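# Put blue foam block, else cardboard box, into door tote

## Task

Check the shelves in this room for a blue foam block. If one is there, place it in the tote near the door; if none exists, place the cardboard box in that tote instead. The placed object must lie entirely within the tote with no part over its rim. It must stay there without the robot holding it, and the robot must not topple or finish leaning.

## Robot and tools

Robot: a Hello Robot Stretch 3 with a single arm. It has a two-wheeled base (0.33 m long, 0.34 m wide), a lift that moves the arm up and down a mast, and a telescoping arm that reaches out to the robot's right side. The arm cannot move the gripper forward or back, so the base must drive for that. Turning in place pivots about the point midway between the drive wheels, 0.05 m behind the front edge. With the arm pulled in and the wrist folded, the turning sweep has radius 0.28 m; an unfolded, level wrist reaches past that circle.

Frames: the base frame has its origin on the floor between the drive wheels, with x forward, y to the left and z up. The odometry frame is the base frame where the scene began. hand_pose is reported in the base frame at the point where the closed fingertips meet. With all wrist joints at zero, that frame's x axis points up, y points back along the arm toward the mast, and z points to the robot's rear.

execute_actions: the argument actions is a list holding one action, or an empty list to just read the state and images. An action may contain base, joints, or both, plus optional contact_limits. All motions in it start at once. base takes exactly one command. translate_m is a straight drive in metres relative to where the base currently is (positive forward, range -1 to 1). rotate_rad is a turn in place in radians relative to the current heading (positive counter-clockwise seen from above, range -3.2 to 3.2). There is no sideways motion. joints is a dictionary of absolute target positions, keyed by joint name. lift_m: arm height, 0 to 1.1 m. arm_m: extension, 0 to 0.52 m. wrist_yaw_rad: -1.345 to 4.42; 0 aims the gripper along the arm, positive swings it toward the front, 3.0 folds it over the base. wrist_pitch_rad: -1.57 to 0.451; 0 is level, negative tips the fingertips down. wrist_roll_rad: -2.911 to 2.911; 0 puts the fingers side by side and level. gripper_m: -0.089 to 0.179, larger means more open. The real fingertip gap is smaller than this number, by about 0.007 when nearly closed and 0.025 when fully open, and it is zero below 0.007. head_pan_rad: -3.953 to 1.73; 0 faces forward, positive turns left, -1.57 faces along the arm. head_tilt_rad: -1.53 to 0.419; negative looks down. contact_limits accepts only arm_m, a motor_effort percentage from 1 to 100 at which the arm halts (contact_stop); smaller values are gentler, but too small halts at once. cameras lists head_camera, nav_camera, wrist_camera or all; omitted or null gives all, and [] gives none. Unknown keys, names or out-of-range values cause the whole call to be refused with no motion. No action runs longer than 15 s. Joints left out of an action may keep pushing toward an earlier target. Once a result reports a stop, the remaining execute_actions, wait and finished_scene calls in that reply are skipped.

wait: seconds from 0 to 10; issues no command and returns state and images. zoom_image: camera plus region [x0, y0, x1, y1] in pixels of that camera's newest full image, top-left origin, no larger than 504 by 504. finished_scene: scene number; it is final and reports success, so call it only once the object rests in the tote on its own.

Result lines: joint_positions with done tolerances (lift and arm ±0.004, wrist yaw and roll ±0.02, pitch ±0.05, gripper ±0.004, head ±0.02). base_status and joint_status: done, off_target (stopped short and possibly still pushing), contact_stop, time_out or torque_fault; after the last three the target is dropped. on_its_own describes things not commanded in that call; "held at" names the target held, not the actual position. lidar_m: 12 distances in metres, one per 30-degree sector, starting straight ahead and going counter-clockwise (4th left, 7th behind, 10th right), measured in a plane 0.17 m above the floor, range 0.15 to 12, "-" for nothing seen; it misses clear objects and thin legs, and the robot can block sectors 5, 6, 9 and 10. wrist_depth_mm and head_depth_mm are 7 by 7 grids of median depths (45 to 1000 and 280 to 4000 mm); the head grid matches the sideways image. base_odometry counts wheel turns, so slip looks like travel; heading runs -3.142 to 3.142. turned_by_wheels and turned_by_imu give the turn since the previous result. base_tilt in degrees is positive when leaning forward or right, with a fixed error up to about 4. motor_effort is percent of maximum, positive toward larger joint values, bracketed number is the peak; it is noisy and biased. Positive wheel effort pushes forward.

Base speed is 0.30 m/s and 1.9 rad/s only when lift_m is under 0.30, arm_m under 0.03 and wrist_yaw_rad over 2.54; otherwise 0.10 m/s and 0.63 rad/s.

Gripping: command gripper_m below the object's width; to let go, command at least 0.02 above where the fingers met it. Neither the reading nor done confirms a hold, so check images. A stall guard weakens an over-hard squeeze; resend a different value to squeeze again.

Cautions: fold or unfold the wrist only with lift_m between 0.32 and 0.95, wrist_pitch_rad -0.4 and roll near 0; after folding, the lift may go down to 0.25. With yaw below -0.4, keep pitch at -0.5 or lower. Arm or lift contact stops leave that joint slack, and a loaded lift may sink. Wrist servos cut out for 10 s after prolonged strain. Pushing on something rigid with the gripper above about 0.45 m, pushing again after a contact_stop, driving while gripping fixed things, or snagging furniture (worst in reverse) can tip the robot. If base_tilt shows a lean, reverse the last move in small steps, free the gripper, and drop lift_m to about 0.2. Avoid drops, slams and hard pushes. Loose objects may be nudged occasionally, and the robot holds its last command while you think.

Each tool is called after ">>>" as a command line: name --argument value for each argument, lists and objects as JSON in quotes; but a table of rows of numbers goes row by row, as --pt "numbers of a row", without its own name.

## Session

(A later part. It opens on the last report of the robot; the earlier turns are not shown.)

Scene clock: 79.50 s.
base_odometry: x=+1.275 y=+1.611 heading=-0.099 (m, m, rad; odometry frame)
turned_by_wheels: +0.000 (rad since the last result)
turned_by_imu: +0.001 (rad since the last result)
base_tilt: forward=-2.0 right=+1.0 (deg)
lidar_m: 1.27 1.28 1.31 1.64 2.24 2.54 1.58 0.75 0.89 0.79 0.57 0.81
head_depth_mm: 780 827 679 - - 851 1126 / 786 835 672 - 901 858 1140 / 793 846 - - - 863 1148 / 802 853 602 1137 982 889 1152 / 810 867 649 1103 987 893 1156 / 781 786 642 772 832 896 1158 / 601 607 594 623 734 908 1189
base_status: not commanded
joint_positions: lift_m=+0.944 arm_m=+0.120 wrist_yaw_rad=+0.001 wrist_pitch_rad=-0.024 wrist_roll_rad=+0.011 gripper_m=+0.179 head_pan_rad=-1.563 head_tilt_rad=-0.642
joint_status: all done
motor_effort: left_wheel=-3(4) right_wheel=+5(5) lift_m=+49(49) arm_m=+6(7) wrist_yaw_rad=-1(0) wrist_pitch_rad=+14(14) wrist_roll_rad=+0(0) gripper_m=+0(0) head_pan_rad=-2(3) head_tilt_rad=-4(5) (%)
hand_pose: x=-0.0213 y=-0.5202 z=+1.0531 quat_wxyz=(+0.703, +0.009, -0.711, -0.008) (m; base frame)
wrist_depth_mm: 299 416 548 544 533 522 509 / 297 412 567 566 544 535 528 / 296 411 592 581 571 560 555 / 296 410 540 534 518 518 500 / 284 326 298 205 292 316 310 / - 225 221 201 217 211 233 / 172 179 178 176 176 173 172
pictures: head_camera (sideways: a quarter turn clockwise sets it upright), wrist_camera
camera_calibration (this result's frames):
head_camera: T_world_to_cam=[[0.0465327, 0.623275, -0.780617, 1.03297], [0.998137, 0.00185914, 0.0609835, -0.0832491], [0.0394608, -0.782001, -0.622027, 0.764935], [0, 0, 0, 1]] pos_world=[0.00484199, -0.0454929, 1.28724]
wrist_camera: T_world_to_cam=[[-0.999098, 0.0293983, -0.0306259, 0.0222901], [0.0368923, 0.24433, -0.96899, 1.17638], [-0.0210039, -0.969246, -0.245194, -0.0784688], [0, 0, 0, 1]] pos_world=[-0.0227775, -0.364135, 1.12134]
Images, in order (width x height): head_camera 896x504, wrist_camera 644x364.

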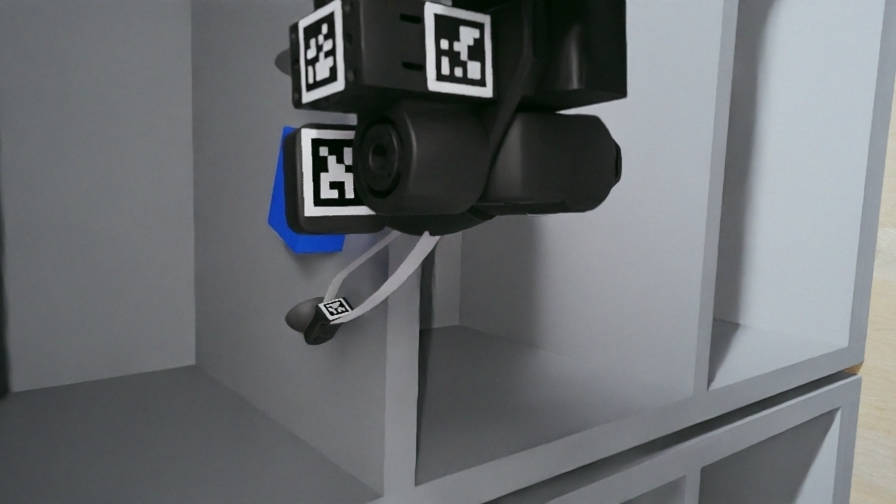

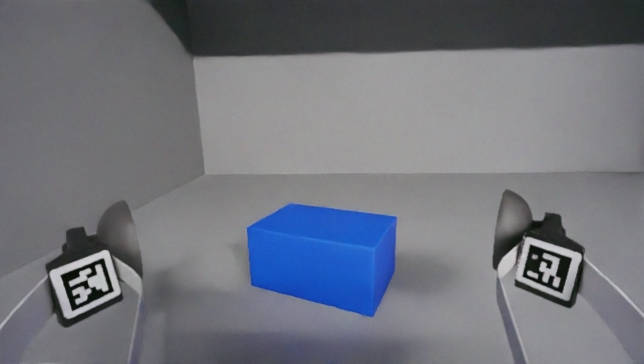

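>>> execute_actions --actions '[{"joints":{"arm_m":0.19,"lift_m":0.937}}]' --cameras '[]'

>>> execute_actions --actions '[{"joints":{"gripper_m":0.03}}]' --cameras '[]'

>>> execute_actions --actions '[{"joints":{"lift_m":0.97}}]' --cameras '[]'

>>> execute_actions --actions '[{"joints":{"arm_m":0}}]' --cameras '["wrist_camera","nav_camera"]'

Scene clock: 86.10 s.
base_odometry: x=+1.275 y=+1.611 heading=-0.099 (m, m, rad; odometry frame)
turned_by_wheels: +0.000 (rad since the last result)
turned_by_imu: +0.001 (rad since the last result)
base_tilt: forward=-2.0 right=+1.0 (deg)
lidar_m: 1.27 1.28 1.31 1.64 2.24 2.53 1.58 0.75 0.90 0.79 0.57 0.81
head_depth_mm: 779 824 - - 965 852 1130 / 786 838 - - 972 856 1134 / 794 851 - - 975 863 1147 / 803 855 594 1139 984 888 1152 / 810 867 611 1106 988 893 1158 / 781 786 642 772 834 897 1161 / 599 607 594 623 734 906 1192
base_status: not commanded
joint_positions: lift_m=+0.938 arm_m=+0.190 wrist_yaw_rad=+0.001 wrist_pitch_rad=-0.023 wrist_roll_rad=+0.011 gripper_m=+0.179 head_pan_rad=-1.563 head_tilt_rad=-0.642
joint_status: all done
motor_effort: left_wheel=-4(3) right_wheel=+5(5) lift_m=+20(45) arm_m=+7(7) wrist_yaw_rad=-1(1) wrist_pitch_rad=+13(14) wrist_roll_rad=+0(0) gripper_m=+0(0) head_pan_rad=-3(3) head_tilt_rad=-4(4) (%)
hand_pose: x=-0.0213 y=-0.5902 z=+1.0462 quat_wxyz=(+0.703, +0.009, -0.711, -0.008) (m; base frame)
wrist_depth_mm: 292 399 480 476 466 453 454 / 288 399 505 484 488 471 470 / 287 394 511 514 507 489 485 / 289 397 510 510 493 484 470 / 274 306 304 186 297 291 291 / - 211 150 132 139 200 220 / 167 168 154 130 120 165 162
pictures: none
No camera images: the call's "cameras" was empty. Leave "cameras" out to get every camera's image.

Scene clock: 88.53 s.
base_odometry: x=+1.275 y=+1.611 heading=-0.100 (m, m, rad; odometry frame)
turned_by_wheels: +0.000 (rad since the last result)
turned_by_imu: +0.000 (rad since the last result)
base_tilt: forward=-2.1 right=+0.9 (deg)
lidar_m: 1.27 1.28 1.31 1.64 2.25 2.53 1.58 0.75 0.89 0.79 0.57 0.81
head_depth_mm: 778 828 - - 964 851 1130 / 786 842 - - 971 854 1137 / 793 851 - - 976 866 1150 / 802 854 580 1138 983 889 1152 / 812 866 636 1100 989 893 1165 / 782 790 643 774 837 895 1159 / 601 608 594 624 735 907 1188
base_status: not commanded
joint_positions: lift_m=+0.938 arm_m=+0.190 wrist_yaw_rad=-0.019 wrist_pitch_rad=+0.022 wrist_roll_rad=+0.013 gripper_m=+0.030 head_pan_rad=-1.563 head_tilt_rad=-0.642
joint_status: all done
on_its_own: wrist_yaw_rad is at rest, and its effort (+15) is outside its rest range (-12 to +12)
motor_effort: left_wheel=-9(11) right_wheel=+17(19) lift_m=+20(20) arm_m=+5(7) wrist_yaw_rad=+15(15) wrist_pitch_rad=-13(20) wrist_roll_rad=-1(1) gripper_m=-10(91) head_pan_rad=-4(3) head_tilt_rad=-4(4) (%)
hand_pose: x=-0.0263 y=-0.5913 z=+1.0578 quat_wxyz=(+0.703, -0.014, -0.711, +0.001) (m; base frame)
wrist_depth_mm: 299 425 486 487 468 468 467 / 300 421 502 498 490 481 482 / 299 416 513 497 504 498 496 / 300 418 533 523 528 510 492 / 298 361 373 356 379 341 337 / 254 250 137 140 224 236 234 / 189 189 135 119 184 181 180
pictures: none
No camera images: the call's "cameras" was empty. Leave "cameras" out to get every camera's image.

Scene clock: 89.63 s.
base_odometry: x=+1.275 y=+1.611 heading=-0.099 (m, m, rad; odometry frame)
turned_by_wheels: +0.000 (rad since the last result)
turned_by_imu: +0.001 (rad since the last result)
base_tilt: forward=-2.0 right=+0.9 (deg)
lidar_m: 1.27 1.28 1.31 1.65 2.24 2.53 1.58 0.75 0.89 0.79 0.57 0.81
head_depth_mm: 778 836 - 1113 963 854 1129 / 785 843 - 1123 971 857 1137 / 795 857 - 1129 979 865 1142 / 803 859 579 1134 986 889 1155 / 811 865 635 1105 991 894 1160 / 781 787 642 773 833 896 1161 / 600 608 593 623 735 911 1194
base_status: not commanded
joint_positions: lift_m=+0.969 arm_m=+0.190 wrist_yaw_rad=-0.002 wrist_pitch_rad=-0.019 wrist_roll_rad=+0.013 gripper_m=+0.030 head_pan_rad=-1.563 head_tilt_rad=-0.642
joint_status: all done
motor_effort: left_wheel=-3(9) right_wheel=+5(17) lift_m=+49(49) arm_m=+6(5) wrist_yaw_rad=+2(13) wrist_pitch_rad=+11(13) wrist_roll_rad=-1(1) gripper_m=+0(9) head_pan_rad=-3(3) head_tilt_rad=-4(3) (%)
hand_pose: x=-0.0219 y=-0.5904 z=+1.0793 quat_wxyz=(+0.703, +0.006, -0.711, -0.008) (m; base frame)
wrist_depth_mm: 290 404 479 478 461 462 454 / 291 404 494 490 476 474 468 / 288 403 511 512 497 492 489 / 290 401 543 540 517 509 500 / 288 371 394 391 379 377 377 / 267 279 183 273 258 268 268 / 218 216 151 150 212 209 207
pictures: none
No camera images: the call's "cameras" was empty. Leave "cameras" out to get every camera's image.

Scene clock: 92.27 s.
base_odometry: x=+1.275 y=+1.611 heading=-0.099 (m, m, rad; odometry frame)
turned_by_wheels: +0.000 (rad since the last result)
turned_by_imu: +0.001 (rad since the last result)
base_tilt: forward=-2.0 right=+1.0 (deg)
lidar_m: 1.27 1.28 1.31 1.64 2.24 2.53 1.58 0.75 0.89 0.79 0.57 0.81
head_depth_mm: 779 825 609 1085 - - - / 787 834 641 - - - - / 795 842 580 - - - 1145 / 802 858 579 1139 987 887 1151 / 811 867 636 1102 988 890 1163 / 780 788 643 771 836 894 1159 / 600 607 593 624 735 909 1193
base_status: not commanded
joint_positions: lift_m=+0.969 arm_m=+0.001 wrist_yaw_rad=+0.000 wrist_pitch_rad=-0.020 wrist_roll_rad=+0.013 gripper_m=+0.030 head_pan_rad=-1.563 head_tilt_rad=-0.642
joint_status: all done
motor_effort: left_wheel=-4(4) right_wheel=+5(6) lift_m=+49(49) arm_m=-6(7) wrist_yaw_rad=+1(2) wrist_pitch_rad=+11(11) wrist_roll_rad=-1(1) gripper_m=+0(0) head_pan_rad=-2(2) head_tilt_rad=-4(4) (%)
hand_pose: x=-0.0216 y=-0.4014 z=+1.0790 quat_wxyz=(+0.703, +0.007, -0.711, -0.008) (m; base frame)
wrist_depth_mm: 306 433 651 655 631 624 628 / 310 431 685 663 664 643 643 / 312 432 712 702 687 683 673 / 313 439 645 647 634 610 595 / 309 383 399 327 382 376 368 / 295 293 283 279 277 271 267 / 310 408 791 817 780 791 661
pictures: nav_camera (sideways: a quarter turn counterclockwise sets it upright), wrist_camera
camera_calibration (this result's frames):
nav_camera: T_world_to_cam=[[0.00322579, -0.628481, 0.777819, -0.971827], [-0.998635, -0.0425792, -0.0302626, 0.102496], [0.0521383, -0.776659, -0.62776, 0.771594], [0, 0, 0, 1]] pos_world=[0.0652615, -0.00714493, 1.24338]
wrist_camera: T_world_to_cam=[[-0.999013, 0.0304885, -0.0323007, 0.0215386], [0.0387045, 0.240774, -0.969809, 1.17198], [-0.0217908, -0.970102, -0.241717, 0.0389286], [0, 0, 0, 1]] pos_world=[-0.0229951, -0.245074, 1.1467]
Images, in order (width x height): nav_camera 672x504, wrist_camera 644x364.

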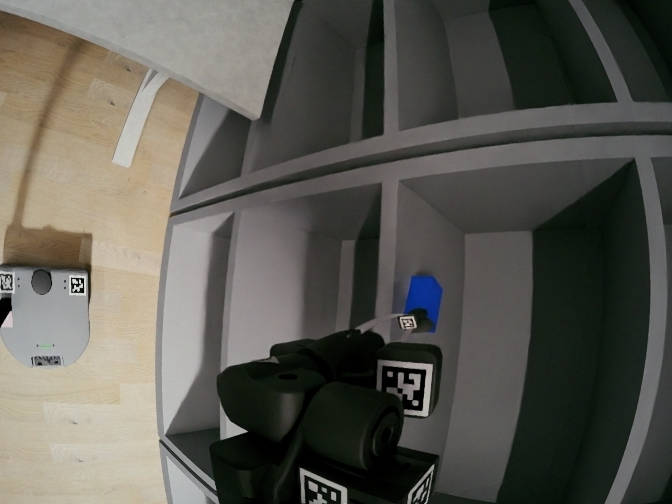

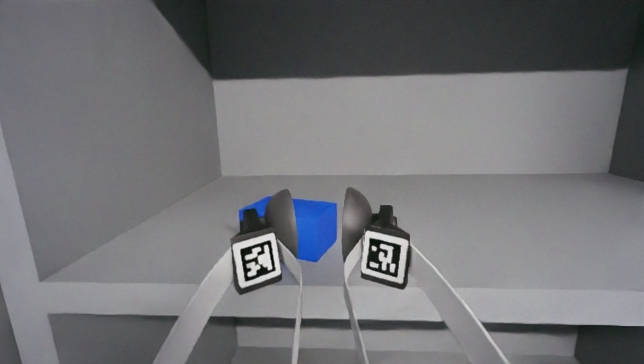

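>>> execute_actions --actions '[{"base":{"translate_m":0.035},"joints":{"gripper_m":0.179,"lift_m":0.945,"arm_m":0.1}}]' --cameras '["wrist_camera"]'

Scene clock: 96.20 s.
base_odometry: x=+1.310 y=+1.607 heading=-0.099 (m, m, rad; odometry frame)
turned_by_wheels: +0.000 (rad since the last result)
turned_by_imu: +0.001 (rad since the last result)
base_tilt: forward=-2.2 right=+1.1 (deg)
lidar_m: 1.24 1.26 1.25 1.64 2.23 2.57 1.61 0.78 0.95 0.69 0.56 0.78
head_depth_mm: 783 829 666 - - 832 1128 / 789 836 667 - - 856 1138 / 799 847 646 - - 875 1145 / 803 854 603 1139 986 887 1149 / 814 864 665 965 963 893 1158 / 680 691 623 674 771 880 1160 / 523 529 552 623 734 1266 1191
base_status: done
joint_positions: lift_m=+0.946 arm_m=+0.100 wrist_yaw_rad=+0.000 wrist_pitch_rad=-0.021 wrist_roll_rad=+0.013 gripper_m=+0.179 head_pan_rad=-1.563 head_tilt_rad=-0.642
joint_status: all done
motor_effort: left_wheel=-3(4) right_wheel=+4(10) lift_m=+20(46) arm_m=+7(6) wrist_yaw_rad=+0(0) wrist_pitch_rad=+12(12) wrist_roll_rad=-1(1) gripper_m=-1(83) head_pan_rad=-2(3) head_tilt_rad=-4(4) (%)
hand_pose: x=-0.0215 y=-0.5003 z=+1.0549 quat_wxyz=(+0.703, +0.007, -0.711, -0.008) (m; base frame)
wrist_depth_mm: 261 361 555 572 557 541 542 / 259 362 576 584 573 561 553 / 258 363 611 600 599 598 577 / 262 366 532 542 533 526 506 / 249 334 333 226 296 317 309 / - 227 231 218 228 216 237 / 190 187 184 179 178 176 175
pictures: wrist_camera
camera_calibration (this result's frames):
wrist_camera: T_world_to_cam=[[-0.999016, 0.0304025, -0.0322806, 0.0237383], [0.0386787, 0.241423, -0.969649, 1.17256], [-0.0216865, -0.969944, -0.242362, -0.0620832], [0, 0, 0, 1]] pos_world=[-0.0229844, -0.344022, 1.12269]
Images, in order (width x height): wrist_camera 644x364.

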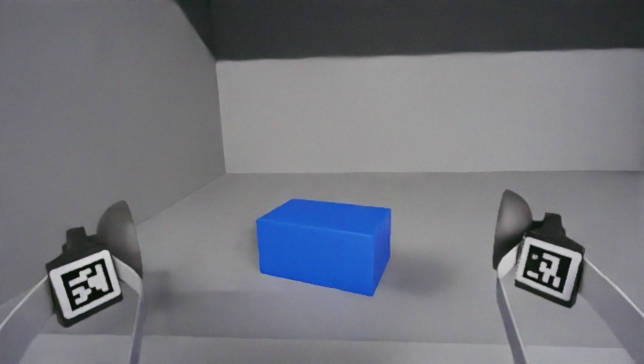

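>>> execute_actions --actions '[{"joints":{"arm_m":0.205,"lift_m":0.948}}]' --cameras '[]'

>>> execute_actions --actions '[{"joints":{"gripper_m":0.04}}]' --cameras '["wrist_camera"]'

>>> execute_actions --actions '[{"joints":{"lift_m":0.98}}]' --cameras '["wrist_camera"]'

Scene clock: 101.77 s.
base_odometry: x=+1.310 y=+1.607 heading=-0.099 (m, m, rad; odometry frame)
turned_by_wheels: +0.000 (rad since the last result)
turned_by_imu: +0.001 (rad since the last result)
base_tilt: forward=-2.1 right=+0.9 (deg)
lidar_m: 1.24 1.26 1.26 1.64 2.23 2.57 1.62 0.78 0.95 0.69 0.56 0.78
head_depth_mm: 785 841 - 1091 961 851 1131 / 788 852 - 1120 968 857 1136 / 796 860 - - 978 881 1147 / 804 858 616 1144 984 889 1156 / 814 864 611 961 967 892 1159 / 681 692 623 673 770 884 1161 / 524 529 552 625 734 1260 1188
base_status: not commanded
joint_positions: lift_m=+0.947 arm_m=+0.205 wrist_yaw_rad=+0.000 wrist_pitch_rad=-0.021 wrist_roll_rad=+0.013 gripper_m=+0.179 head_pan_rad=-1.563 head_tilt_rad=-0.642
joint_status: all done
motor_effort: left_wheel=-3(3) right_wheel=+4(4) lift_m=+49(49) arm_m=+6(6) wrist_yaw_rad=+0(1) wrist_pitch_rad=+12(12) wrist_roll_rad=-1(1) gripper_m=+0(0) head_pan_rad=-3(2) head_tilt_rad=-4(4) (%)
hand_pose: x=-0.0215 y=-0.6053 z=+1.0568 quat_wxyz=(+0.703, +0.007, -0.711, -0.008) (m; base frame)
wrist_depth_mm: 250 350 464 468 452 448 448 / 247 341 490 487 480 461 464 / 249 345 497 501 492 484 472 / 245 346 512 529 505 500 483 / 237 338 333 325 325 320 317 / - 231 223 151 150 217 239 / 177 185 138 123 117 180 178
pictures: none
No camera images: the call's "cameras" was empty. Leave "cameras" out to get every camera's image.

Scene clock: 103.63 s.
base_odometry: x=+1.310 y=+1.607 heading=-0.099 (m, m, rad; odometry frame)
turned_by_wheels: +0.000 (rad since the last result)
turned_by_imu: +0.000 (rad since the last result)
base_tilt: forward=-2.1 right=+1.0 (deg)
lidar_m: 1.24 1.26 1.25 1.64 2.24 2.57 1.61 0.78 0.95 0.69 0.56 0.78
head_depth_mm: 783 842 - 1088 960 851 1130 / 789 854 - 1116 969 854 1134 / 798 859 - - 972 883 1144 / 805 860 617 1140 982 888 1155 / 813 864 635 960 966 894 1154 / 680 690 623 673 771 881 1162 / 523 529 551 623 734 1260 1186
base_status: not commanded
joint_positions: lift_m=+0.947 arm_m=+0.205 wrist_yaw_rad=+0.000 wrist_pitch_rad=-0.021 wrist_roll_rad=+0.013 gripper_m=+0.040 head_pan_rad=-1.563 head_tilt_rad=-0.642
joint_status: all done
motor_effort: left_wheel=-3(3) right_wheel=+4(4) lift_m=+49(49) arm_m=+7(6) wrist_yaw_rad=-1(0) wrist_pitch_rad=+12(12) wrist_roll_rad=-1(1) gripper_m=+0(84) head_pan_rad=-2(4) head_tilt_rad=-4(4) (%)
hand_pose: x=-0.0215 y=-0.6053 z=+1.0568 quat_wxyz=(+0.703, +0.007, -0.711, -0.008) (m; base frame)
wrist_depth_mm: 245 344 466 455 459 446 443 / 247 339 487 474 470 469 457 / 248 342 508 499 494 475 474 / 244 343 512 505 496 494 490 / 247 308 332 325 339 315 315 / 225 239 148 150 142 227 227 / 185 184 137 123 119 178 178
pictures: wrist_camera
camera_calibration (this result's frames):
wrist_camera: T_world_to_cam=[[-0.999016, 0.0303982, -0.0322798, 0.0269911], [0.0386775, 0.241449, -0.969643, 1.1998], [-0.0216815, -0.969937, -0.242387, -0.16343], [0, 0, 0, 1]] pos_world=[-0.0229839, -0.449026, 1.12463]
Images, in order (width x height): wrist_camera 644x364.

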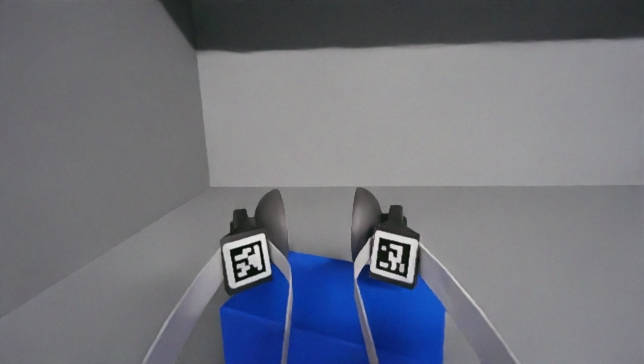

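Scene clock: 104.73 s.
base_odometry: x=+1.310 y=+1.607 heading=-0.099 (m, m, rad; odometry frame)
turned_by_wheels: +0.000 (rad since the last result)
turned_by_imu: +0.000 (rad since the last result)
base_tilt: forward=-2.1 right=+0.8 (deg)
lidar_m: 1.24 1.26 1.25 1.64 2.24 2.57 1.61 0.78 0.95 0.69 0.56 0.78
head_depth_mm: 781 - - 1118 963 852 1130 / 788 - - 1119 970 856 1140 / 797 852 - 1129 977 883 1143 / 805 859 604 1139 986 888 1153 / 814 862 634 963 965 896 1156 / 680 689 623 673 771 885 1163 / 523 528 550 625 733 1261 1189
base_status: not commanded
joint_positions: lift_m=+0.979 arm_m=+0.205 wrist_yaw_rad=+0.000 wrist_pitch_rad=-0.021 wrist_roll_rad=+0.013 gripper_m=+0.040 head_pan_rad=-1.563 head_tilt_rad=-0.642
joint_status: all done
motor_effort: left_wheel=-3(3) right_wheel=+4(4) lift_m=+49(50) arm_m=+5(7) wrist_yaw_rad=+2(0) wrist_pitch_rad=+12(12) wrist_roll_rad=-1(1) gripper_m=+0(0) head_pan_rad=-3(2) head_tilt_rad=-4(4) (%)
hand_pose: x=-0.0215 y=-0.6053 z=+1.0888 quat_wxyz=(+0.703, +0.007, -0.711, -0.008) (m; base frame)
wrist_depth_mm: 247 341 465 479 453 452 442 / 248 346 483 483 474 475 454 / 244 342 509 494 488 477 473 / 248 344 528 520 512 502 500 / 246 345 417 404 425 399 395 / 247 298 273 291 275 287 284 / 226 230 219 163 165 223 222
pictures: wrist_camera
camera_calibration (this result's frames):
wrist_camera: T_world_to_cam=[[-0.999016, 0.0303984, -0.03228, 0.0280247], [0.0386778, 0.241449, -0.969643, 1.23084], [-0.0216816, -0.969937, -0.242387, -0.155671], [0, 0, 0, 1]] pos_world=[-0.022984, -0.449026, 1.15664]
Images, in order (width x height): wrist_camera 644x364.

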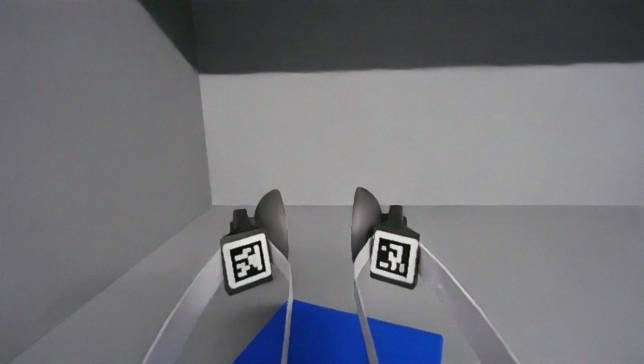

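>>> execute_actions --actions '[{"joints":{"gripper_m":0.179,"arm_m":0.1}}]' --cameras '[]'

>>> execute_actions --actions '[{"joints":{"lift_m":0.965,"wrist_pitch_rad":-0.17}}]' --cameras '[]'

>>> execute_actions --actions '[{"joints":{"arm_m":0.19}}]' --cameras '["wrist_camera","head_camera"]'

Scene clock: 110.57 s.
base_odometry: x=+1.310 y=+1.607 heading=-0.099 (m, m, rad; odometry frame)
turned_by_wheels: +0.000 (rad since the last result)
turned_by_imu: +0.001 (rad since the last result)
base_tilt: forward=-1.9 right=+1.0 (deg)
lidar_m: 1.24 1.26 1.25 1.64 2.24 2.57 1.61 0.77 0.95 0.69 0.56 0.78
head_depth_mm: 782 842 - - 903 852 1130 / 790 848 - - 922 856 1137 / 796 860 - - 928 880 1147 / 806 856 617 1136 985 888 1153 / 816 862 608 960 967 891 1148 / 680 690 624 673 770 882 1164 / 524 529 551 624 734 1262 1190
base_status: not commanded
joint_positions: lift_m=+0.979 arm_m=+0.100 wrist_yaw_rad=+0.000 wrist_pitch_rad=-0.021 wrist_roll_rad=+0.013 gripper_m=+0.179 head_pan_rad=-1.563 head_tilt_rad=-0.642
joint_status: all done
motor_effort: left_wheel=-3(3) right_wheel=+4(4) lift_m=+49(49) arm_m=-5(7) wrist_yaw_rad=-1(1) wrist_pitch_rad=+12(12) wrist_roll_rad=-1(1) gripper_m=+0(83) head_pan_rad=-3(2) head_tilt_rad=-4(5) (%)
hand_pose: x=-0.0215 y=-0.5011 z=+1.0888 quat_wxyz=(+0.703, +0.007, -0.711, -0.008) (m; base frame)
wrist_depth_mm: 260 363 559 559 537 547 538 / 261 361 574 574 568 560 559 / 261 363 597 619 600 582 572 / 260 358 586 610 606 586 586 / 248 386 417 410 400 404 395 / - 288 297 232 273 275 300 / 223 232 229 224 223 224 222
pictures: none
No camera images: the call's "cameras" was empty. Leave "cameras" out to get every camera's image.

Scene clock: 111.43 s.
base_odometry: x=+1.310 y=+1.607 heading=-0.099 (m, m, rad; odometry frame)
turned_by_wheels: +0.000 (rad since the last result)
turned_by_imu: +0.000 (rad since the last result)
base_tilt: forward=-2.1 right=+1.0 (deg)
lidar_m: 1.24 1.26 1.25 1.64 2.24 2.57 1.61 0.78 0.95 0.69 0.56 0.78
head_depth_mm: 782 831 - - - 853 1131 / 789 840 - - - 858 1138 / 799 846 711 - - 880 1144 / 806 857 605 1121 984 889 1154 / 815 862 662 964 966 891 1155 / 681 692 623 673 771 881 1164 / 523 529 551 624 732 1262 1192
base_status: not commanded
joint_positions: lift_m=+0.966 arm_m=+0.100 wrist_yaw_rad=+0.000 wrist_pitch_rad=-0.187 wrist_roll_rad=+0.013 gripper_m=+0.179 head_pan_rad=-1.563 head_tilt_rad=-0.642
joint_status: all done
motor_effort: left_wheel=-3(3) right_wheel=+4(4) lift_m=+20(45) arm_m=-6(6) wrist_yaw_rad=+1(1) wrist_pitch_rad=+10(12) wrist_roll_rad=-1(1) gripper_m=+0(0) head_pan_rad=-3(2) head_tilt_rad=-4(4) (%)
hand_pose: x=-0.0216 y=-0.4926 z=+1.0328 quat_wxyz=(+0.700, +0.066, -0.708, -0.067) (m; base frame)
wrist_depth_mm: 261 363 536 546 531 533 517 / 259 357 576 585 558 560 554 / 260 361 538 536 535 530 516 / 264 323 314 230 306 326 320 / 244 242 241 229 236 236 236 / - 198 196 190 187 185 192 / 262 341 591 667 656 641 190
pictures: none
No camera images: the call's "cameras" was empty. Leave "cameras" out to get every camera's image.

Scene clock: 113.33 s.
base_odometry: x=+1.310 y=+1.607 heading=-0.099 (m, m, rad; odometry frame)
turned_by_wheels: +0.000 (rad since the last result)
turned_by_imu: +0.000 (rad since the last result)
base_tilt: forward=-2.1 right=+0.9 (deg)
lidar_m: 1.24 1.26 1.25 1.64 2.23 2.57 1.62 0.77 0.95 0.69 0.56 0.78
head_depth_mm: 782 845 - 1097 966 851 1130 / 788 850 - 1116 973 857 1137 / 797 860 - - 979 880 1148 / 806 859 627 1139 985 888 1156 / 813 862 623 960 964 894 1154 / 679 691 623 673 771 881 1170 / 524 529 551 624 733 1262 1190
base_status: not commanded
joint_positions: lift_m=+0.966 arm_m=+0.190 wrist_yaw_rad=+0.000 wrist_pitch_rad=-0.188 wrist_roll_rad=+0.013 gripper_m=+0.179 head_pan_rad=-1.563 head_tilt_rad=-0.642
joint_status: all done
motor_effort: left_wheel=-3(3) right_wheel=+4(4) lift_m=+20(20) arm_m=+6(9) wrist_yaw_rad=+0(1) wrist_pitch_rad=+10(10) wrist_roll_rad=-1(1) gripper_m=+0(0) head_pan_rad=-2(4) head_tilt_rad=-4(4) (%)
hand_pose: x=-0.0216 y=-0.5818 z=+1.0327 quat_wxyz=(+0.700, +0.066, -0.708, -0.067) (m; base frame)
wrist_depth_mm: 246 345 473 461 447 452 444 / 250 343 492 496 482 473 472 / 249 344 512 510 505 495 488 / 250 309 331 333 326 323 322 / 240 241 227 154 163 235 234 / - 184 173 142 132 178 192 / 154 155 154 148 143 152 152
pictures: head_camera (sideways: a quarter turn clockwise sets it upright), wrist_camera
camera_calibration (this result's frames):
head_camera: T_world_to_cam=[[0.0465629, 0.623335, -0.780567, 1.03291], [0.998137, 0.00180513, 0.060983, -0.0832485], [0.0394219, -0.781953, -0.62209, 0.765016], [0, 0, 0, 1]] pos_world=[0.00483974, -0.0454916, 1.28724]
wrist_camera: T_world_to_cam=[[-0.999011, 0.0354811, -0.0268097, 0.0227777], [0.038771, 0.39961, -0.915865, 1.2072], [-0.0217825, -0.915998, -0.40059, 0.0482413], [0, 0, 0, 1]] pos_world=[-0.0229985, -0.43903, 1.12557]
Images, in order (width x height): head_camera 896x504, wrist_camera 644x364.

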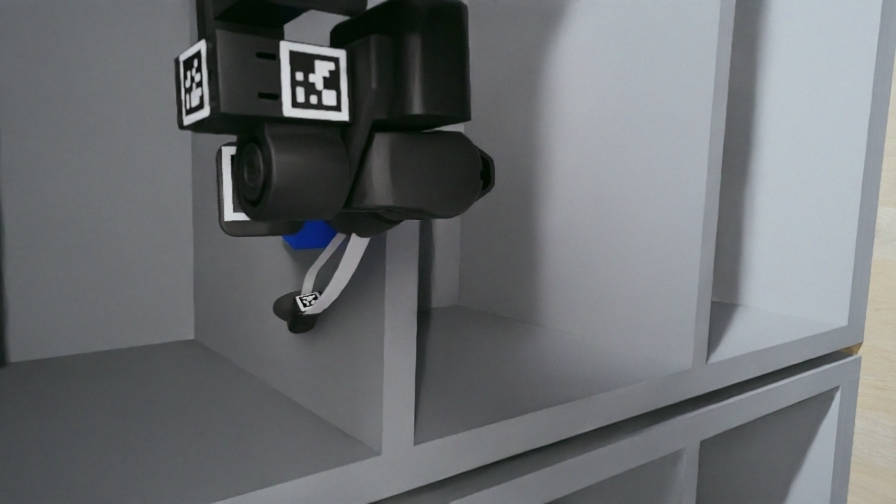

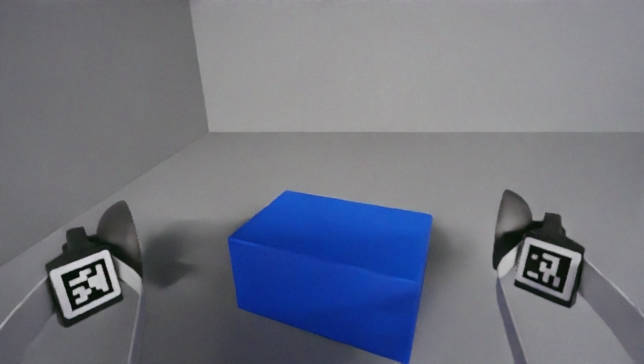

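Looks good; close.

>>> execute_actions --actions '[{"joints":{"gripper_m":0.04,"lift_m":0.972}}]' --cameras '["wrist_camera"]'

>>> execute_actions --actions '[{"joints":{"lift_m":1.0}}]' --cameras '["wrist_camera"]'

Scene clock: 117.30 s.
base_odometry: x=+1.310 y=+1.607 heading=-0.099 (m, m, rad; odometry frame)
turned_by_wheels: +0.000 (rad since the last result)
turned_by_imu: +0.001 (rad since the last result)
base_tilt: forward=-2.1 right=+1.0 (deg)
lidar_m: 1.24 1.26 1.25 1.64 2.24 2.58 1.61 0.77 0.95 0.69 0.56 0.78
head_depth_mm: 781 840 - 1110 966 853 1130 / 790 846 - 1121 973 856 1134 / 798 866 - 1100 978 881 1144 / 807 860 583 1140 985 888 1155 / 814 862 636 963 963 894 1152 / 682 691 622 674 772 885 1166 / 524 529 551 625 734 1259 1189
base_status: not commanded
joint_positions: lift_m=+0.971 arm_m=+0.190 wrist_yaw_rad=-0.001 wrist_pitch_rad=-0.184 wrist_roll_rad=+0.013 gripper_m=+0.041 head_pan_rad=-1.563 head_tilt_rad=-0.642
joint_status: all done
motor_effort: left_wheel=-3(3) right_wheel=+5(4) lift_m=+49(50) arm_m=+6(6) wrist_yaw_rad=+1(1) wrist_pitch_rad=+8(11) wrist_roll_rad=-1(1) gripper_m=-21(96) head_pan_rad=-3(2) head_tilt_rad=-4(4) (%)
hand_pose: x=-0.0218 y=-0.5821 z=+1.0396 quat_wxyz=(+0.700, +0.064, -0.708, -0.066) (m; base frame)
wrist_depth_mm: 247 344 467 463 458 444 448 / 250 343 487 495 483 478 471 / 250 348 510 507 499 484 483 / 249 329 350 352 344 339 337 / 241 256 171 168 166 247 247 / 201 201 160 144 154 192 195 / 166 163 162 151 151 161 160
pictures: wrist_camera
camera_calibration (this result's frames):
wrist_camera: T_world_to_cam=[[-0.998982, 0.0361893, -0.0269487, 0.0233297], [0.0390952, 0.396048, -0.917397, 1.21319], [-0.0225269, -0.917516, -0.39706, 0.0461886], [0, 0, 0, 1]] pos_world=[-0.0230835, -0.438947, 1.13194]
Images, in order (width x height): wrist_camera 644x364.

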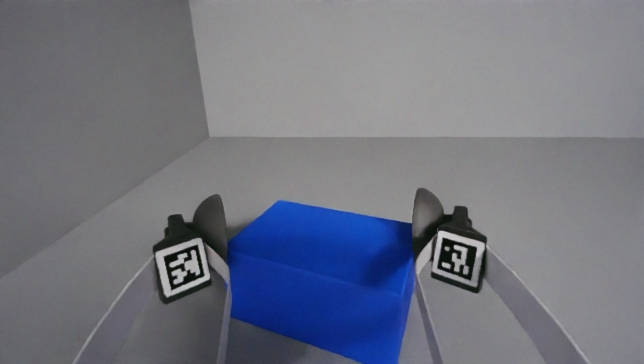

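Scene clock: 118.33 s.
base_odometry: x=+1.310 y=+1.607 heading=-0.099 (m, m, rad; odometry frame)
turned_by_wheels: +0.000 (rad since the last result)
turned_by_imu: +0.000 (rad since the last result)
base_tilt: forward=-2.0 right=+1.0 (deg)
lidar_m: 1.24 1.26 1.25 1.64 2.24 2.57 1.61 0.78 0.95 0.69 0.56 0.78
head_depth_mm: 773 - - 1104 966 854 1134 / 777 - - 1120 974 859 1139 / 799 - - 1137 978 882 1147 / 805 856 579 1138 986 887 1154 / 814 863 635 963 963 893 1155 / 681 691 623 673 771 882 1167 / 523 529 551 624 735 1264 1192
base_status: not commanded
joint_positions: lift_m=+0.999 arm_m=+0.190 wrist_yaw_rad=-0.001 wrist_pitch_rad=-0.192 wrist_roll_rad=+0.013 gripper_m=+0.044 head_pan_rad=-1.563 head_tilt_rad=-0.642
joint_status: all done
motor_effort: left_wheel=-3(3) right_wheel=+5(5) lift_m=+49(51) arm_m=+6(6) wrist_yaw_rad=+0(1) wrist_pitch_rad=+13(13) wrist_roll_rad=-1(1) gripper_m=-20(21) head_pan_rad=-3(2) head_tilt_rad=-4(4) (%)
hand_pose: x=-0.0218 y=-0.5815 z=+1.0656 quat_wxyz=(+0.700, +0.067, -0.708, -0.069) (m; base frame)
wrist_depth_mm: 248 342 470 457 459 452 440 / 248 346 489 500 488 483 466 / 251 344 523 529 508 507 501 / 249 352 411 407 407 400 403 / 251 302 169 168 167 294 290 / 230 238 161 143 144 223 232 / 197 194 190 153 179 190 191
pictures: wrist_camera
camera_calibration (this result's frames):
wrist_camera: T_world_to_cam=[[-0.998982, 0.0363917, -0.0266682, 0.023832], [0.0390966, 0.403262, -0.914249, 1.23768], [-0.0225167, -0.914361, -0.404274, 0.0665609], [0, 0, 0, 1]] pos_world=[-0.0230826, -0.439116, 1.15909]
Images, in order (width x height): wrist_camera 644x364.

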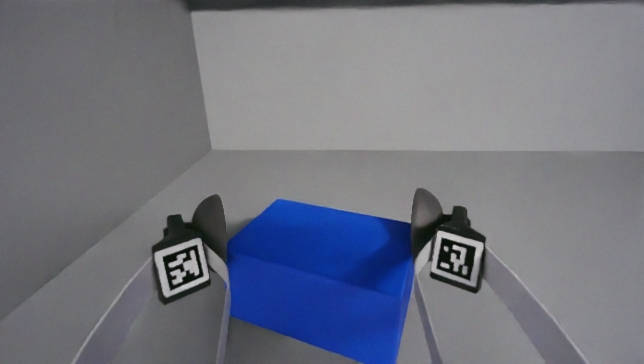

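>>> execute_actions --actions '[{"joints":{"arm_m":0}}]' --cameras '[]'

>>> execute_actions --actions '[{"joints":{"wrist_yaw_rad":1.5}}]' --cameras '[]'

>>> execute_actions --actions '[{"base":{"rotate_rad":3.0},"joints":{"head_pan_rad":0.3,"head_tilt_rad":-0.5}}]' --cameras '["nav_camera","wrist_camera"]'

Scene clock: 126.97 s.
base_odometry: x=+1.310 y=+1.607 heading=-0.099 (m, m, rad; odometry frame)
turned_by_wheels: +0.000 (rad since the last result)
turned_by_imu: +0.001 (rad since the last result)
base_tilt: forward=-1.9 right=+1.0 (deg)
lidar_m: 1.24 1.26 1.25 1.64 2.23 2.58 1.61 0.78 0.95 0.69 0.56 0.78
head_depth_mm: 782 829 610 - - - 1099 / 790 837 658 - - - - / 798 845 664 - - - 1142 / 805 856 655 1122 960 888 1157 / 814 862 636 965 963 893 1154 / 681 691 623 673 772 881 1164 / 523 529 552 624 734 1262 1189
base_status: not commanded
joint_positions: lift_m=+0.999 arm_m=+0.001 wrist_yaw_rad=+0.000 wrist_pitch_rad=-0.193 wrist_roll_rad=+0.013 gripper_m=+0.047 head_pan_rad=-1.563 head_tilt_rad=-0.642
joint_status: all done
on_its_own: gripper_m is held at +0.046, not at your +0.040, by its stall guard, which is not easing now
motor_effort: left_wheel=-3(3) right_wheel=+5(5) lift_m=+49(49) arm_m=-5(5) wrist_yaw_rad=+1(1) wrist_pitch_rad=+13(13) wrist_roll_rad=-1(1) gripper_m=-19(20) head_pan_rad=-3(3) head_tilt_rad=-4(4) (%)
hand_pose: x=-0.0216 y=-0.3925 z=+1.0655 quat_wxyz=(+0.700, +0.068, -0.708, -0.069) (m; base frame)
wrist_depth_mm: 274 378 630 636 624 606 609 / 271 372 664 657 676 651 634 / 273 377 601 665 671 649 641 / 285 363 418 413 413 399 399 / 310 310 170 168 167 295 292 / 335 341 161 144 159 857 712 / 377 406 633 154 694 750 689
pictures: none
No camera images: the call's "cameras" was empty. Leave "cameras" out to get every camera's image.

Scene clock: 128.73 s.
base_odometry: x=+1.310 y=+1.607 heading=-0.099 (m, m, rad; odometry frame)
turned_by_wheels: +0.000 (rad since the last result)
turned_by_imu: +0.000 (rad since the last result)
base_tilt: forward=-2.0 right=+1.0 (deg)
lidar_m: 1.24 1.26 1.26 1.64 2.23 2.58 1.61 0.78 0.95 0.69 0.55 0.78
head_depth_mm: 784 830 607 - - - 1105 / 791 838 615 536 - - 1119 / 798 845 622 554 - - 1136 / 805 859 629 1137 982 - - / 815 863 637 960 965 - - / 679 690 622 675 831 - - / 523 529 551 607 - - -
base_status: not commanded
joint_positions: lift_m=+0.999 arm_m=+0.001 wrist_yaw_rad=+1.498 wrist_pitch_rad=-0.193 wrist_roll_rad=+0.013 gripper_m=+0.047 head_pan_rad=-1.563 head_tilt_rad=-0.642
joint_status: all done
on_its_own: gripper_m is held at +0.046, not at your +0.040, by its stall guard, which is not easing now
motor_effort: left_wheel=-3(3) right_wheel=+5(5) lift_m=+49(49) arm_m=-5(5) wrist_yaw_rad=+2(2) wrist_pitch_rad=+13(13) wrist_roll_rad=-1(1) gripper_m=-19(19) head_pan_rad=-3(3) head_tilt_rad=-4(4) (%)
hand_pose: x=+0.2249 y=-0.1636 z=+1.0655 quat_wxyz=(+0.559, +0.532, -0.472, +0.426) (m; base frame)
wrist_depth_mm: - - - - - 957 921 / - - - - - - 923 / - - - - - 725 655 / - - - - - - 430 / 808 824 169 167 168 - 933 / 640 627 161 143 159 841 855 / 523 519 518 153 480 735 736
pictures: none
No camera images: the call's "cameras" was empty. Leave "cameras" out to get every camera's image.

Scene clock: 134.47 s.
base_odometry: x=+1.310 y=+1.607 heading=+2.900 (m, m, rad; odometry frame)
turned_by_wheels: +3.000 (rad since the last result)
turned_by_imu: +3.039 (rad since the last result)
base_tilt: forward=-2.1 right=+1.0 (deg)
lidar_m: 2.54 0.78 0.81 0.95 0.60 0.79 0.78 1.28 1.26 1.64 1.61 2.24
head_depth_mm: 2094 2263 2484 2460 1879 1525 1289 / 2144 2341 2539 2477 1893 1538 1296 / 2187 2387 2629 2504 1915 1542 1301 / 2251 2437 2680 2330 1918 1557 1309 / 1373 1459 1664 1583 1828 1521 1317 / 1404 1488 1710 1523 1236 1439 1225 / 1447 1517 974 1411 912 965 1171
base_status: done
joint_positions: lift_m=+0.999 arm_m=+0.001 wrist_yaw_rad=+1.499 wrist_pitch_rad=-0.193 wrist_roll_rad=+0.013 gripper_m=+0.047 head_pan_rad=+0.293 head_tilt_rad=-0.507
joint_status: all done
on_its_own: gripper_m is held at +0.046, not at your +0.040, by its stall guard, which is not easing now
motor_effort: left_wheel=-4(9) right_wheel=+5(11) lift_m=+49(50) arm_m=-5(5) wrist_yaw_rad=+2(0) wrist_pitch_rad=+13(13) wrist_roll_rad=-1(1) gripper_m=-19(19) head_pan_rad=+3(31) head_tilt_rad=+3(18) (%)
hand_pose: x=+0.2249 y=-0.1634 z=+1.0655 quat_wxyz=(+0.559, +0.532, -0.472, +0.426) (m; base frame)
wrist_depth_mm: - - - - - - - / - - - - - - - / - - - - - - - / - - - - - - - / - - 171 169 167 - - / - - 161 143 160 - - / - - - 153 - - -
pictures: nav_camera (sideways: a quarter turn counterclockwise sets it upright), wrist_camera
camera_calibration (this result's frames):
nav_camera: T_world_to_cam=[[0.4968, 0.148099, 0.855135, -1.07564], [0.325359, -0.945252, -0.0253152, 0.0879837], [0.804569, 0.290802, -0.517787, 0.623932], [0, 0, 0, 1]] pos_world=[0.00375558, 0.0610266, 1.24511]
wrist_camera: T_world_to_cam=[[-0.106927, -0.99391, -0.0266456, -0.114023], [-0.400067, 0.0675433, -0.913993, 1.10292], [0.910227, -0.0870708, -0.404853, 0.380385], [0, 0, 0, 1]] pos_world=[0.0828141, -0.154703, 1.15903]
Images, in order (width x height): nav_camera 672x504, wrist_camera 644x364.

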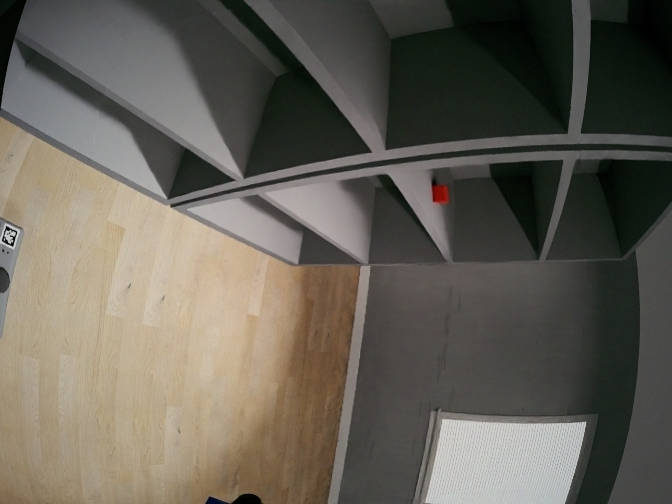

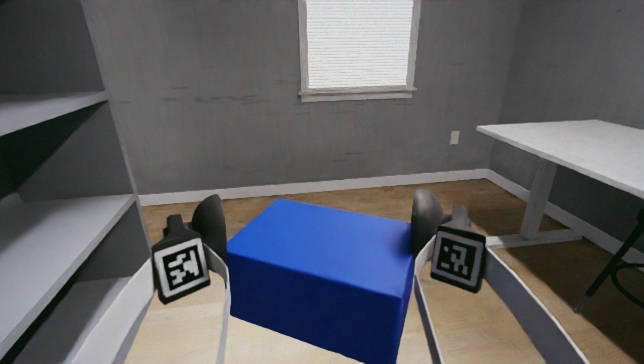

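>>> execute_actions --actions '[{"base":{"rotate_rad":-0.1}}]' --cameras '[]'

>>> execute_actions --actions '[{"base":{"translate_m":1.0}}]' --cameras '[]'

>>> execute_actions --actions '[{"base":{"translate_m":0.85},"joints":{"head_pan_rad":1.0}}]' --cameras '["nav_camera"]'

Scene clock: 138.93 s.
base_odometry: x=+1.310 y=+1.607 heading=+2.801 (m, m, rad; odometry frame)
turned_by_wheels: -0.100 (rad since the last result)
turned_by_imu: -0.100 (rad since the last result)
base_tilt: forward=-2.1 right=+0.9 (deg)
lidar_m: 2.53 0.83 0.77 0.95 0.57 1.20 0.78 1.25 1.25 2.08 1.60 2.23
head_depth_mm: 2105 2279 2507 2445 1881 1527 1290 / 2133 2322 2567 2478 1902 1542 1296 / 2157 2356 2601 2512 1909 1556 1300 / 2193 2402 2641 2521 1937 1560 1314 / 2230 2435 2617 1897 1879 1564 1317 / 1362 1441 1629 1585 1783 1496 1306 / 1370 1460 1633 1540 1200 1070 1127
base_status: done
joint_positions: lift_m=+0.999 arm_m=+0.001 wrist_yaw_rad=+1.499 wrist_pitch_rad=-0.193 wrist_roll_rad=+0.013 gripper_m=+0.047 head_pan_rad=+0.293 head_tilt_rad=-0.507
joint_status: not commanded
on_its_own: gripper_m is held at +0.046, not at your +0.040, by its stall guard, which is not easing now
motor_effort: left_wheel=+6(7) right_wheel=-5(6) lift_m=+49(49) arm_m=-5(6) wrist_yaw_rad=+0(2) wrist_pitch_rad=+13(13) wrist_roll_rad=-1(1) gripper_m=-19(20) head_pan_rad=+2(3) head_tilt_rad=+3(3) (%)
hand_pose: x=+0.2249 y=-0.1634 z=+1.0654 quat_wxyz=(+0.559, +0.532, -0.472, +0.426) (m; base frame)
wrist_depth_mm: - - - - - - - / - - - - - - - / - - - - - - - / - - - - - - - / - - 169 169 168 - - / - - 161 143 159 - - / - - - 154 - - -
pictures: none
No camera images: the call's "cameras" was empty. Leave "cameras" out to get every camera's image.

Scene clock: 149.87 s.
base_odometry: x=+0.368 y=+1.942 heading=+2.801 (m, m, rad; odometry frame)
turned_by_wheels: +0.000 (rad since the last result)
turned_by_imu: +0.003 (rad since the last result)
base_tilt: forward=-2.0 right=+0.9 (deg)
lidar_m: 1.55 1.56 0.84 1.09 0.73 1.37 1.77 1.96 1.63 1.65 1.59 1.69
head_depth_mm: 1257 1373 1509 1673 1806 1525 1285 / 1282 1395 1537 1705 1830 1536 1295 / 1298 1418 1563 1750 1850 1555 1300 / 1320 1439 1586 1770 1899 1560 1307 / 1336 1464 1609 1811 1931 1572 1314 / 1361 1489 1654 1847 1968 1574 1330 / 1381 1520 1686 1886 1968 1588 1328
base_status: done
joint_positions: lift_m=+0.999 arm_m=+0.001 wrist_yaw_rad=+1.499 wrist_pitch_rad=-0.193 wrist_roll_rad=+0.013 gripper_m=+0.047 head_pan_rad=+0.293 head_tilt_rad=-0.507
joint_status: not commanded
on_its_own: gripper_m is held at +0.046, not at your +0.040, by its stall guard, which is not easing now
motor_effort: left_wheel=+5(11) right_wheel=-5(6) lift_m=+49(49) arm_m=-5(5) wrist_yaw_rad=+2(1) wrist_pitch_rad=+13(13) wrist_roll_rad=-1(1) gripper_m=-19(19) head_pan_rad=+2(3) head_tilt_rad=+3(3) (%)
hand_pose: x=+0.2249 y=-0.1634 z=+1.0655 quat_wxyz=(+0.559, +0.532, -0.472, +0.426) (m; base frame)
wrist_depth_mm: - - - - - - - / - - - - - - - / - - - - - - - / - - - - - - - / - - 169 168 167 - - / - - 161 144 159 - - / - - - 154 - - -
pictures: none
No camera images: the call's "cameras" was empty. Leave "cameras" out to get every camera's image.

Scene clock: 159.33 s.
base_odometry: x=-0.434 y=+2.226 heading=+2.801 (m, m, rad; odometry frame)
turned_by_wheels: +0.000 (rad since the last result)
turned_by_imu: +0.002 (rad since the last result)
base_tilt: forward=-2.0 right=+0.9 (deg)
lidar_m: 0.71 0.71 0.89 1.83 1.37 1.37 2.21 2.72 1.66 1.41 1.18 0.77
head_depth_mm: 678 728 786 857 939 1044 1159 / 738 799 871 957 1057 1192 1265 / 809 880 972 1078 1218 1372 1294 / 891 984 1098 1238 1418 1517 1309 / 1001 1120 1261 1449 1689 1569 1317 / 1134 1284 1478 1760 1887 1572 1325 / 1313 1518 1771 2171 1970 1581 1334
base_status: done
joint_positions: lift_m=+0.999 arm_m=+0.001 wrist_yaw_rad=+1.499 wrist_pitch_rad=-0.193 wrist_roll_rad=+0.013 gripper_m=+0.047 head_pan_rad=+0.993 head_tilt_rad=-0.507
joint_status: all done
on_its_own: gripper_m is held at +0.046, not at your +0.040, by its stall guard, which is not easing now
motor_effort: left_wheel=+5(11) right_wheel=-5(6) lift_m=+49(49) arm_m=-5(5) wrist_yaw_rad=+1(3) wrist_pitch_rad=+13(13) wrist_roll_rad=-1(1) gripper_m=-19(19) head_pan_rad=+1(30) head_tilt_rad=+3(3) (%)
hand_pose: x=+0.2249 y=-0.1634 z=+1.0654 quat_wxyz=(+0.559, +0.532, -0.472, +0.426) (m; base frame)
wrist_depth_mm: 499 528 560 585 641 687 746 / 542 551 595 636 689 730 814 / 558 588 624 671 748 804 881 / 588 623 666 727 761 852 983 / 623 662 170 169 167 972 - / 640 684 161 143 159 - - / 721 778 817 154 - - -
pictures: nav_camera (sideways: a quarter turn counterclockwise sets it upright)
camera_calibration (this result's frames):
nav_camera: T_world_to_cam=[[0.284572, 0.433238, 0.855175, -1.0744], [0.857748, -0.513447, -0.0253122, 0.0847323], [0.428121, 0.740727, -0.517721, 0.626143], [0, 0, 0, 1]] pos_world=[-0.0350008, 0.045173, 1.24511]
Images, in order (width x height): nav_camera 672x504.

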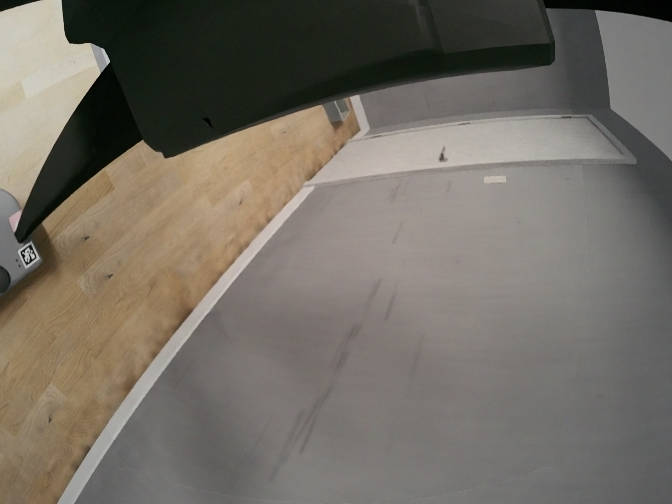

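>>> execute_actions --actions '[{"base":{"rotate_rad":1.75},"joints":{"head_pan_rad":0,"head_tilt_rad":-0.6}}]' --cameras '["nav_camera"]'

>>> execute_actions --actions '[{"base":{"translate_m":1.0}}]' --cameras '["nav_camera","head_camera"]'

Scene clock: 166.07 s.
base_odometry: x=-0.434 y=+2.226 heading=-1.732 (m, m, rad; odometry frame)
turned_by_wheels: +1.750 (rad since the last result)
turned_by_imu: +1.774 (rad since the last result)
base_tilt: forward=-2.0 right=+1.0 (deg)
lidar_m: 0.88 0.79 1.36 2.63 1.66 1.89 1.41 0.97 0.73 0.71 0.74 1.05
head_depth_mm: 2486 2684 2644 2151 1714 1429 1228 / 2525 2768 2709 2190 1724 1436 1233 / 2538 2778 2971 2192 1758 1452 1246 / 2559 2812 3007 2216 1750 1455 1246 / 2546 2814 2891 2013 1464 1393 1255 / 954 942 930 926 1072 1360 1262 / 687 718 781 1288 1124 1397 1271
base_status: done
joint_positions: lift_m=+0.999 arm_m=+0.001 wrist_yaw_rad=+1.499 wrist_pitch_rad=-0.193 wrist_roll_rad=+0.013 gripper_m=+0.047 head_pan_rad=+0.007 head_tilt_rad=-0.593
joint_status: all done
on_its_own: gripper_m is held at +0.046, not at your +0.040, by its stall guard, which is not easing now
motor_effort: left_wheel=-3(9) right_wheel=+6(11) lift_m=+49(49) arm_m=-6(5) wrist_yaw_rad=+1(1) wrist_pitch_rad=+13(13) wrist_roll_rad=-1(1) gripper_m=-19(19) head_pan_rad=-3(32) head_tilt_rad=-4(13) (%)
hand_pose: x=+0.2249 y=-0.1634 z=+1.0655 quat_wxyz=(+0.559, +0.532, -0.472, +0.426) (m; base frame)
wrist_depth_mm: 627 835 - - - 835 585 / 958 851 - - - 859 594 / 632 805 - - - 834 590 / - 806 - - - 863 600 / - 830 169 168 167 830 606 / 915 889 160 143 160 835 608 / - 899 - 154 - 974 592
pictures: nav_camera (sideways: a quarter turn counterclockwise sets it upright)
camera_calibration (this result's frames):
nav_camera: T_world_to_cam=[[0.589206, 0.0025433, 0.807979, -1.01472], [0.043395, -0.998651, -0.0285017, 0.0938491], [0.806817, 0.0518556, -0.588522, 0.715946], [0, 0, 0, 1]] pos_world=[0.0161683, 0.0591775, 1.2439]
Images, in order (width x height): nav_camera 672x504.

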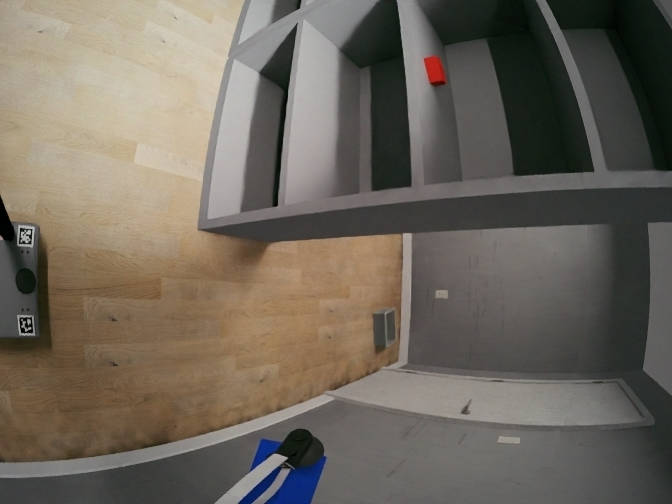

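Scene clock: 177.00 s.
base_odometry: x=-0.595 y=+1.239 heading=-1.733 (m, m, rad; odometry frame)
turned_by_wheels: +0.000 (rad since the last result)
turned_by_imu: +0.002 (rad since the last result)
base_tilt: forward=-2.1 right=+0.9 (deg)
lidar_m: 1.95 0.30 0.23 0.22 0.23 0.32 2.39 1.02 0.76 0.75 0.78 1.07
head_depth_mm: 1645 1808 2024 2139 1714 1432 1230 / 1646 1825 2044 2169 1712 1442 1237 / 1661 1831 2049 2188 1736 1451 1242 / 1668 1824 2071 2219 1752 1456 1249 / 1676 1847 2065 2228 1765 1464 1249 / 1680 1865 2086 2225 1791 1479 1259 / 1688 1872 2094 2240 1805 1490 1271
base_status: done
joint_positions: lift_m=+0.999 arm_m=+0.001 wrist_yaw_rad=+1.499 wrist_pitch_rad=-0.193 wrist_roll_rad=+0.013 gripper_m=+0.047 head_pan_rad=+0.007 head_tilt_rad=-0.593
joint_status: not commanded
on_its_own: gripper_m is held at +0.046, not at your +0.040, by its stall guard, which is not easing now
motor_effort: left_wheel=-3(6) right_wheel=+5(10) lift_m=+49(49) arm_m=-6(5) wrist_yaw_rad=+0(1) wrist_pitch_rad=+13(13) wrist_roll_rad=-1(1) gripper_m=-20(19) head_pan_rad=-3(3) head_tilt_rad=-3(4) (%)
hand_pose: x=+0.2249 y=-0.1634 z=+1.0655 quat_wxyz=(+0.559, +0.532, -0.472, +0.426) (m; base frame)
wrist_depth_mm: - - - - - 847 594 / - - - - - 894 625 / - - - - - 881 654 / - - - - - 893 662 / - - 168 169 167 808 650 / - - 161 143 159 830 641 / - - - 153 - 984 632
pictures: head_camera (sideways: a quarter turn clockwise sets it upright), nav_camera (sideways: a quarter turn counterclockwise sets it upright)
camera_calibration (this result's frames):
head_camera: T_world_to_cam=[[-0.584024, 0.0472167, -0.810362, 1.0756], [-0.00422333, 0.998117, 0.0612002, -0.0774207], [0.811726, 0.0391648, -0.582724, 0.709095], [0, 0, 0, 1]] pos_world=[0.0522568, -0.00128282, 1.28957]
nav_camera: T_world_to_cam=[[0.589352, 0.00254329, 0.807872, -1.01458], [0.0433881, -0.998651, -0.0285082, 0.0938577], [0.80671, 0.0518534, -0.588668, 0.716137], [0, 0, 0, 1]] pos_world=[0.0161579, 0.0591774, 1.24389]
Images, in order (width x height): head_camera 896x504, nav_camera 672x504.

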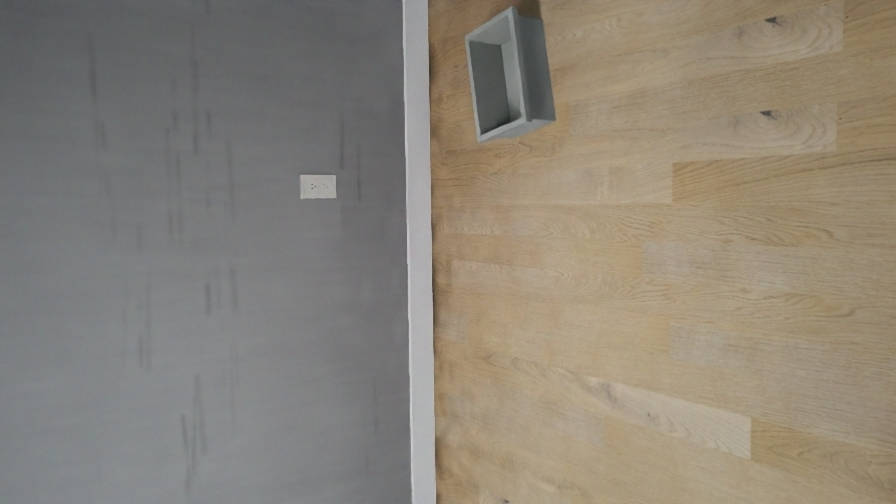

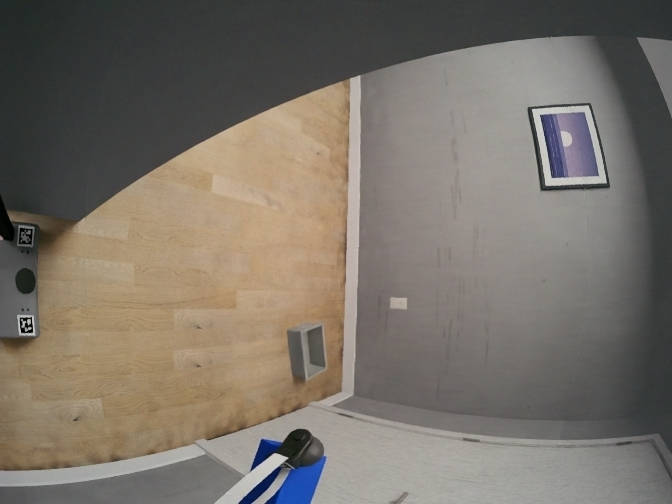

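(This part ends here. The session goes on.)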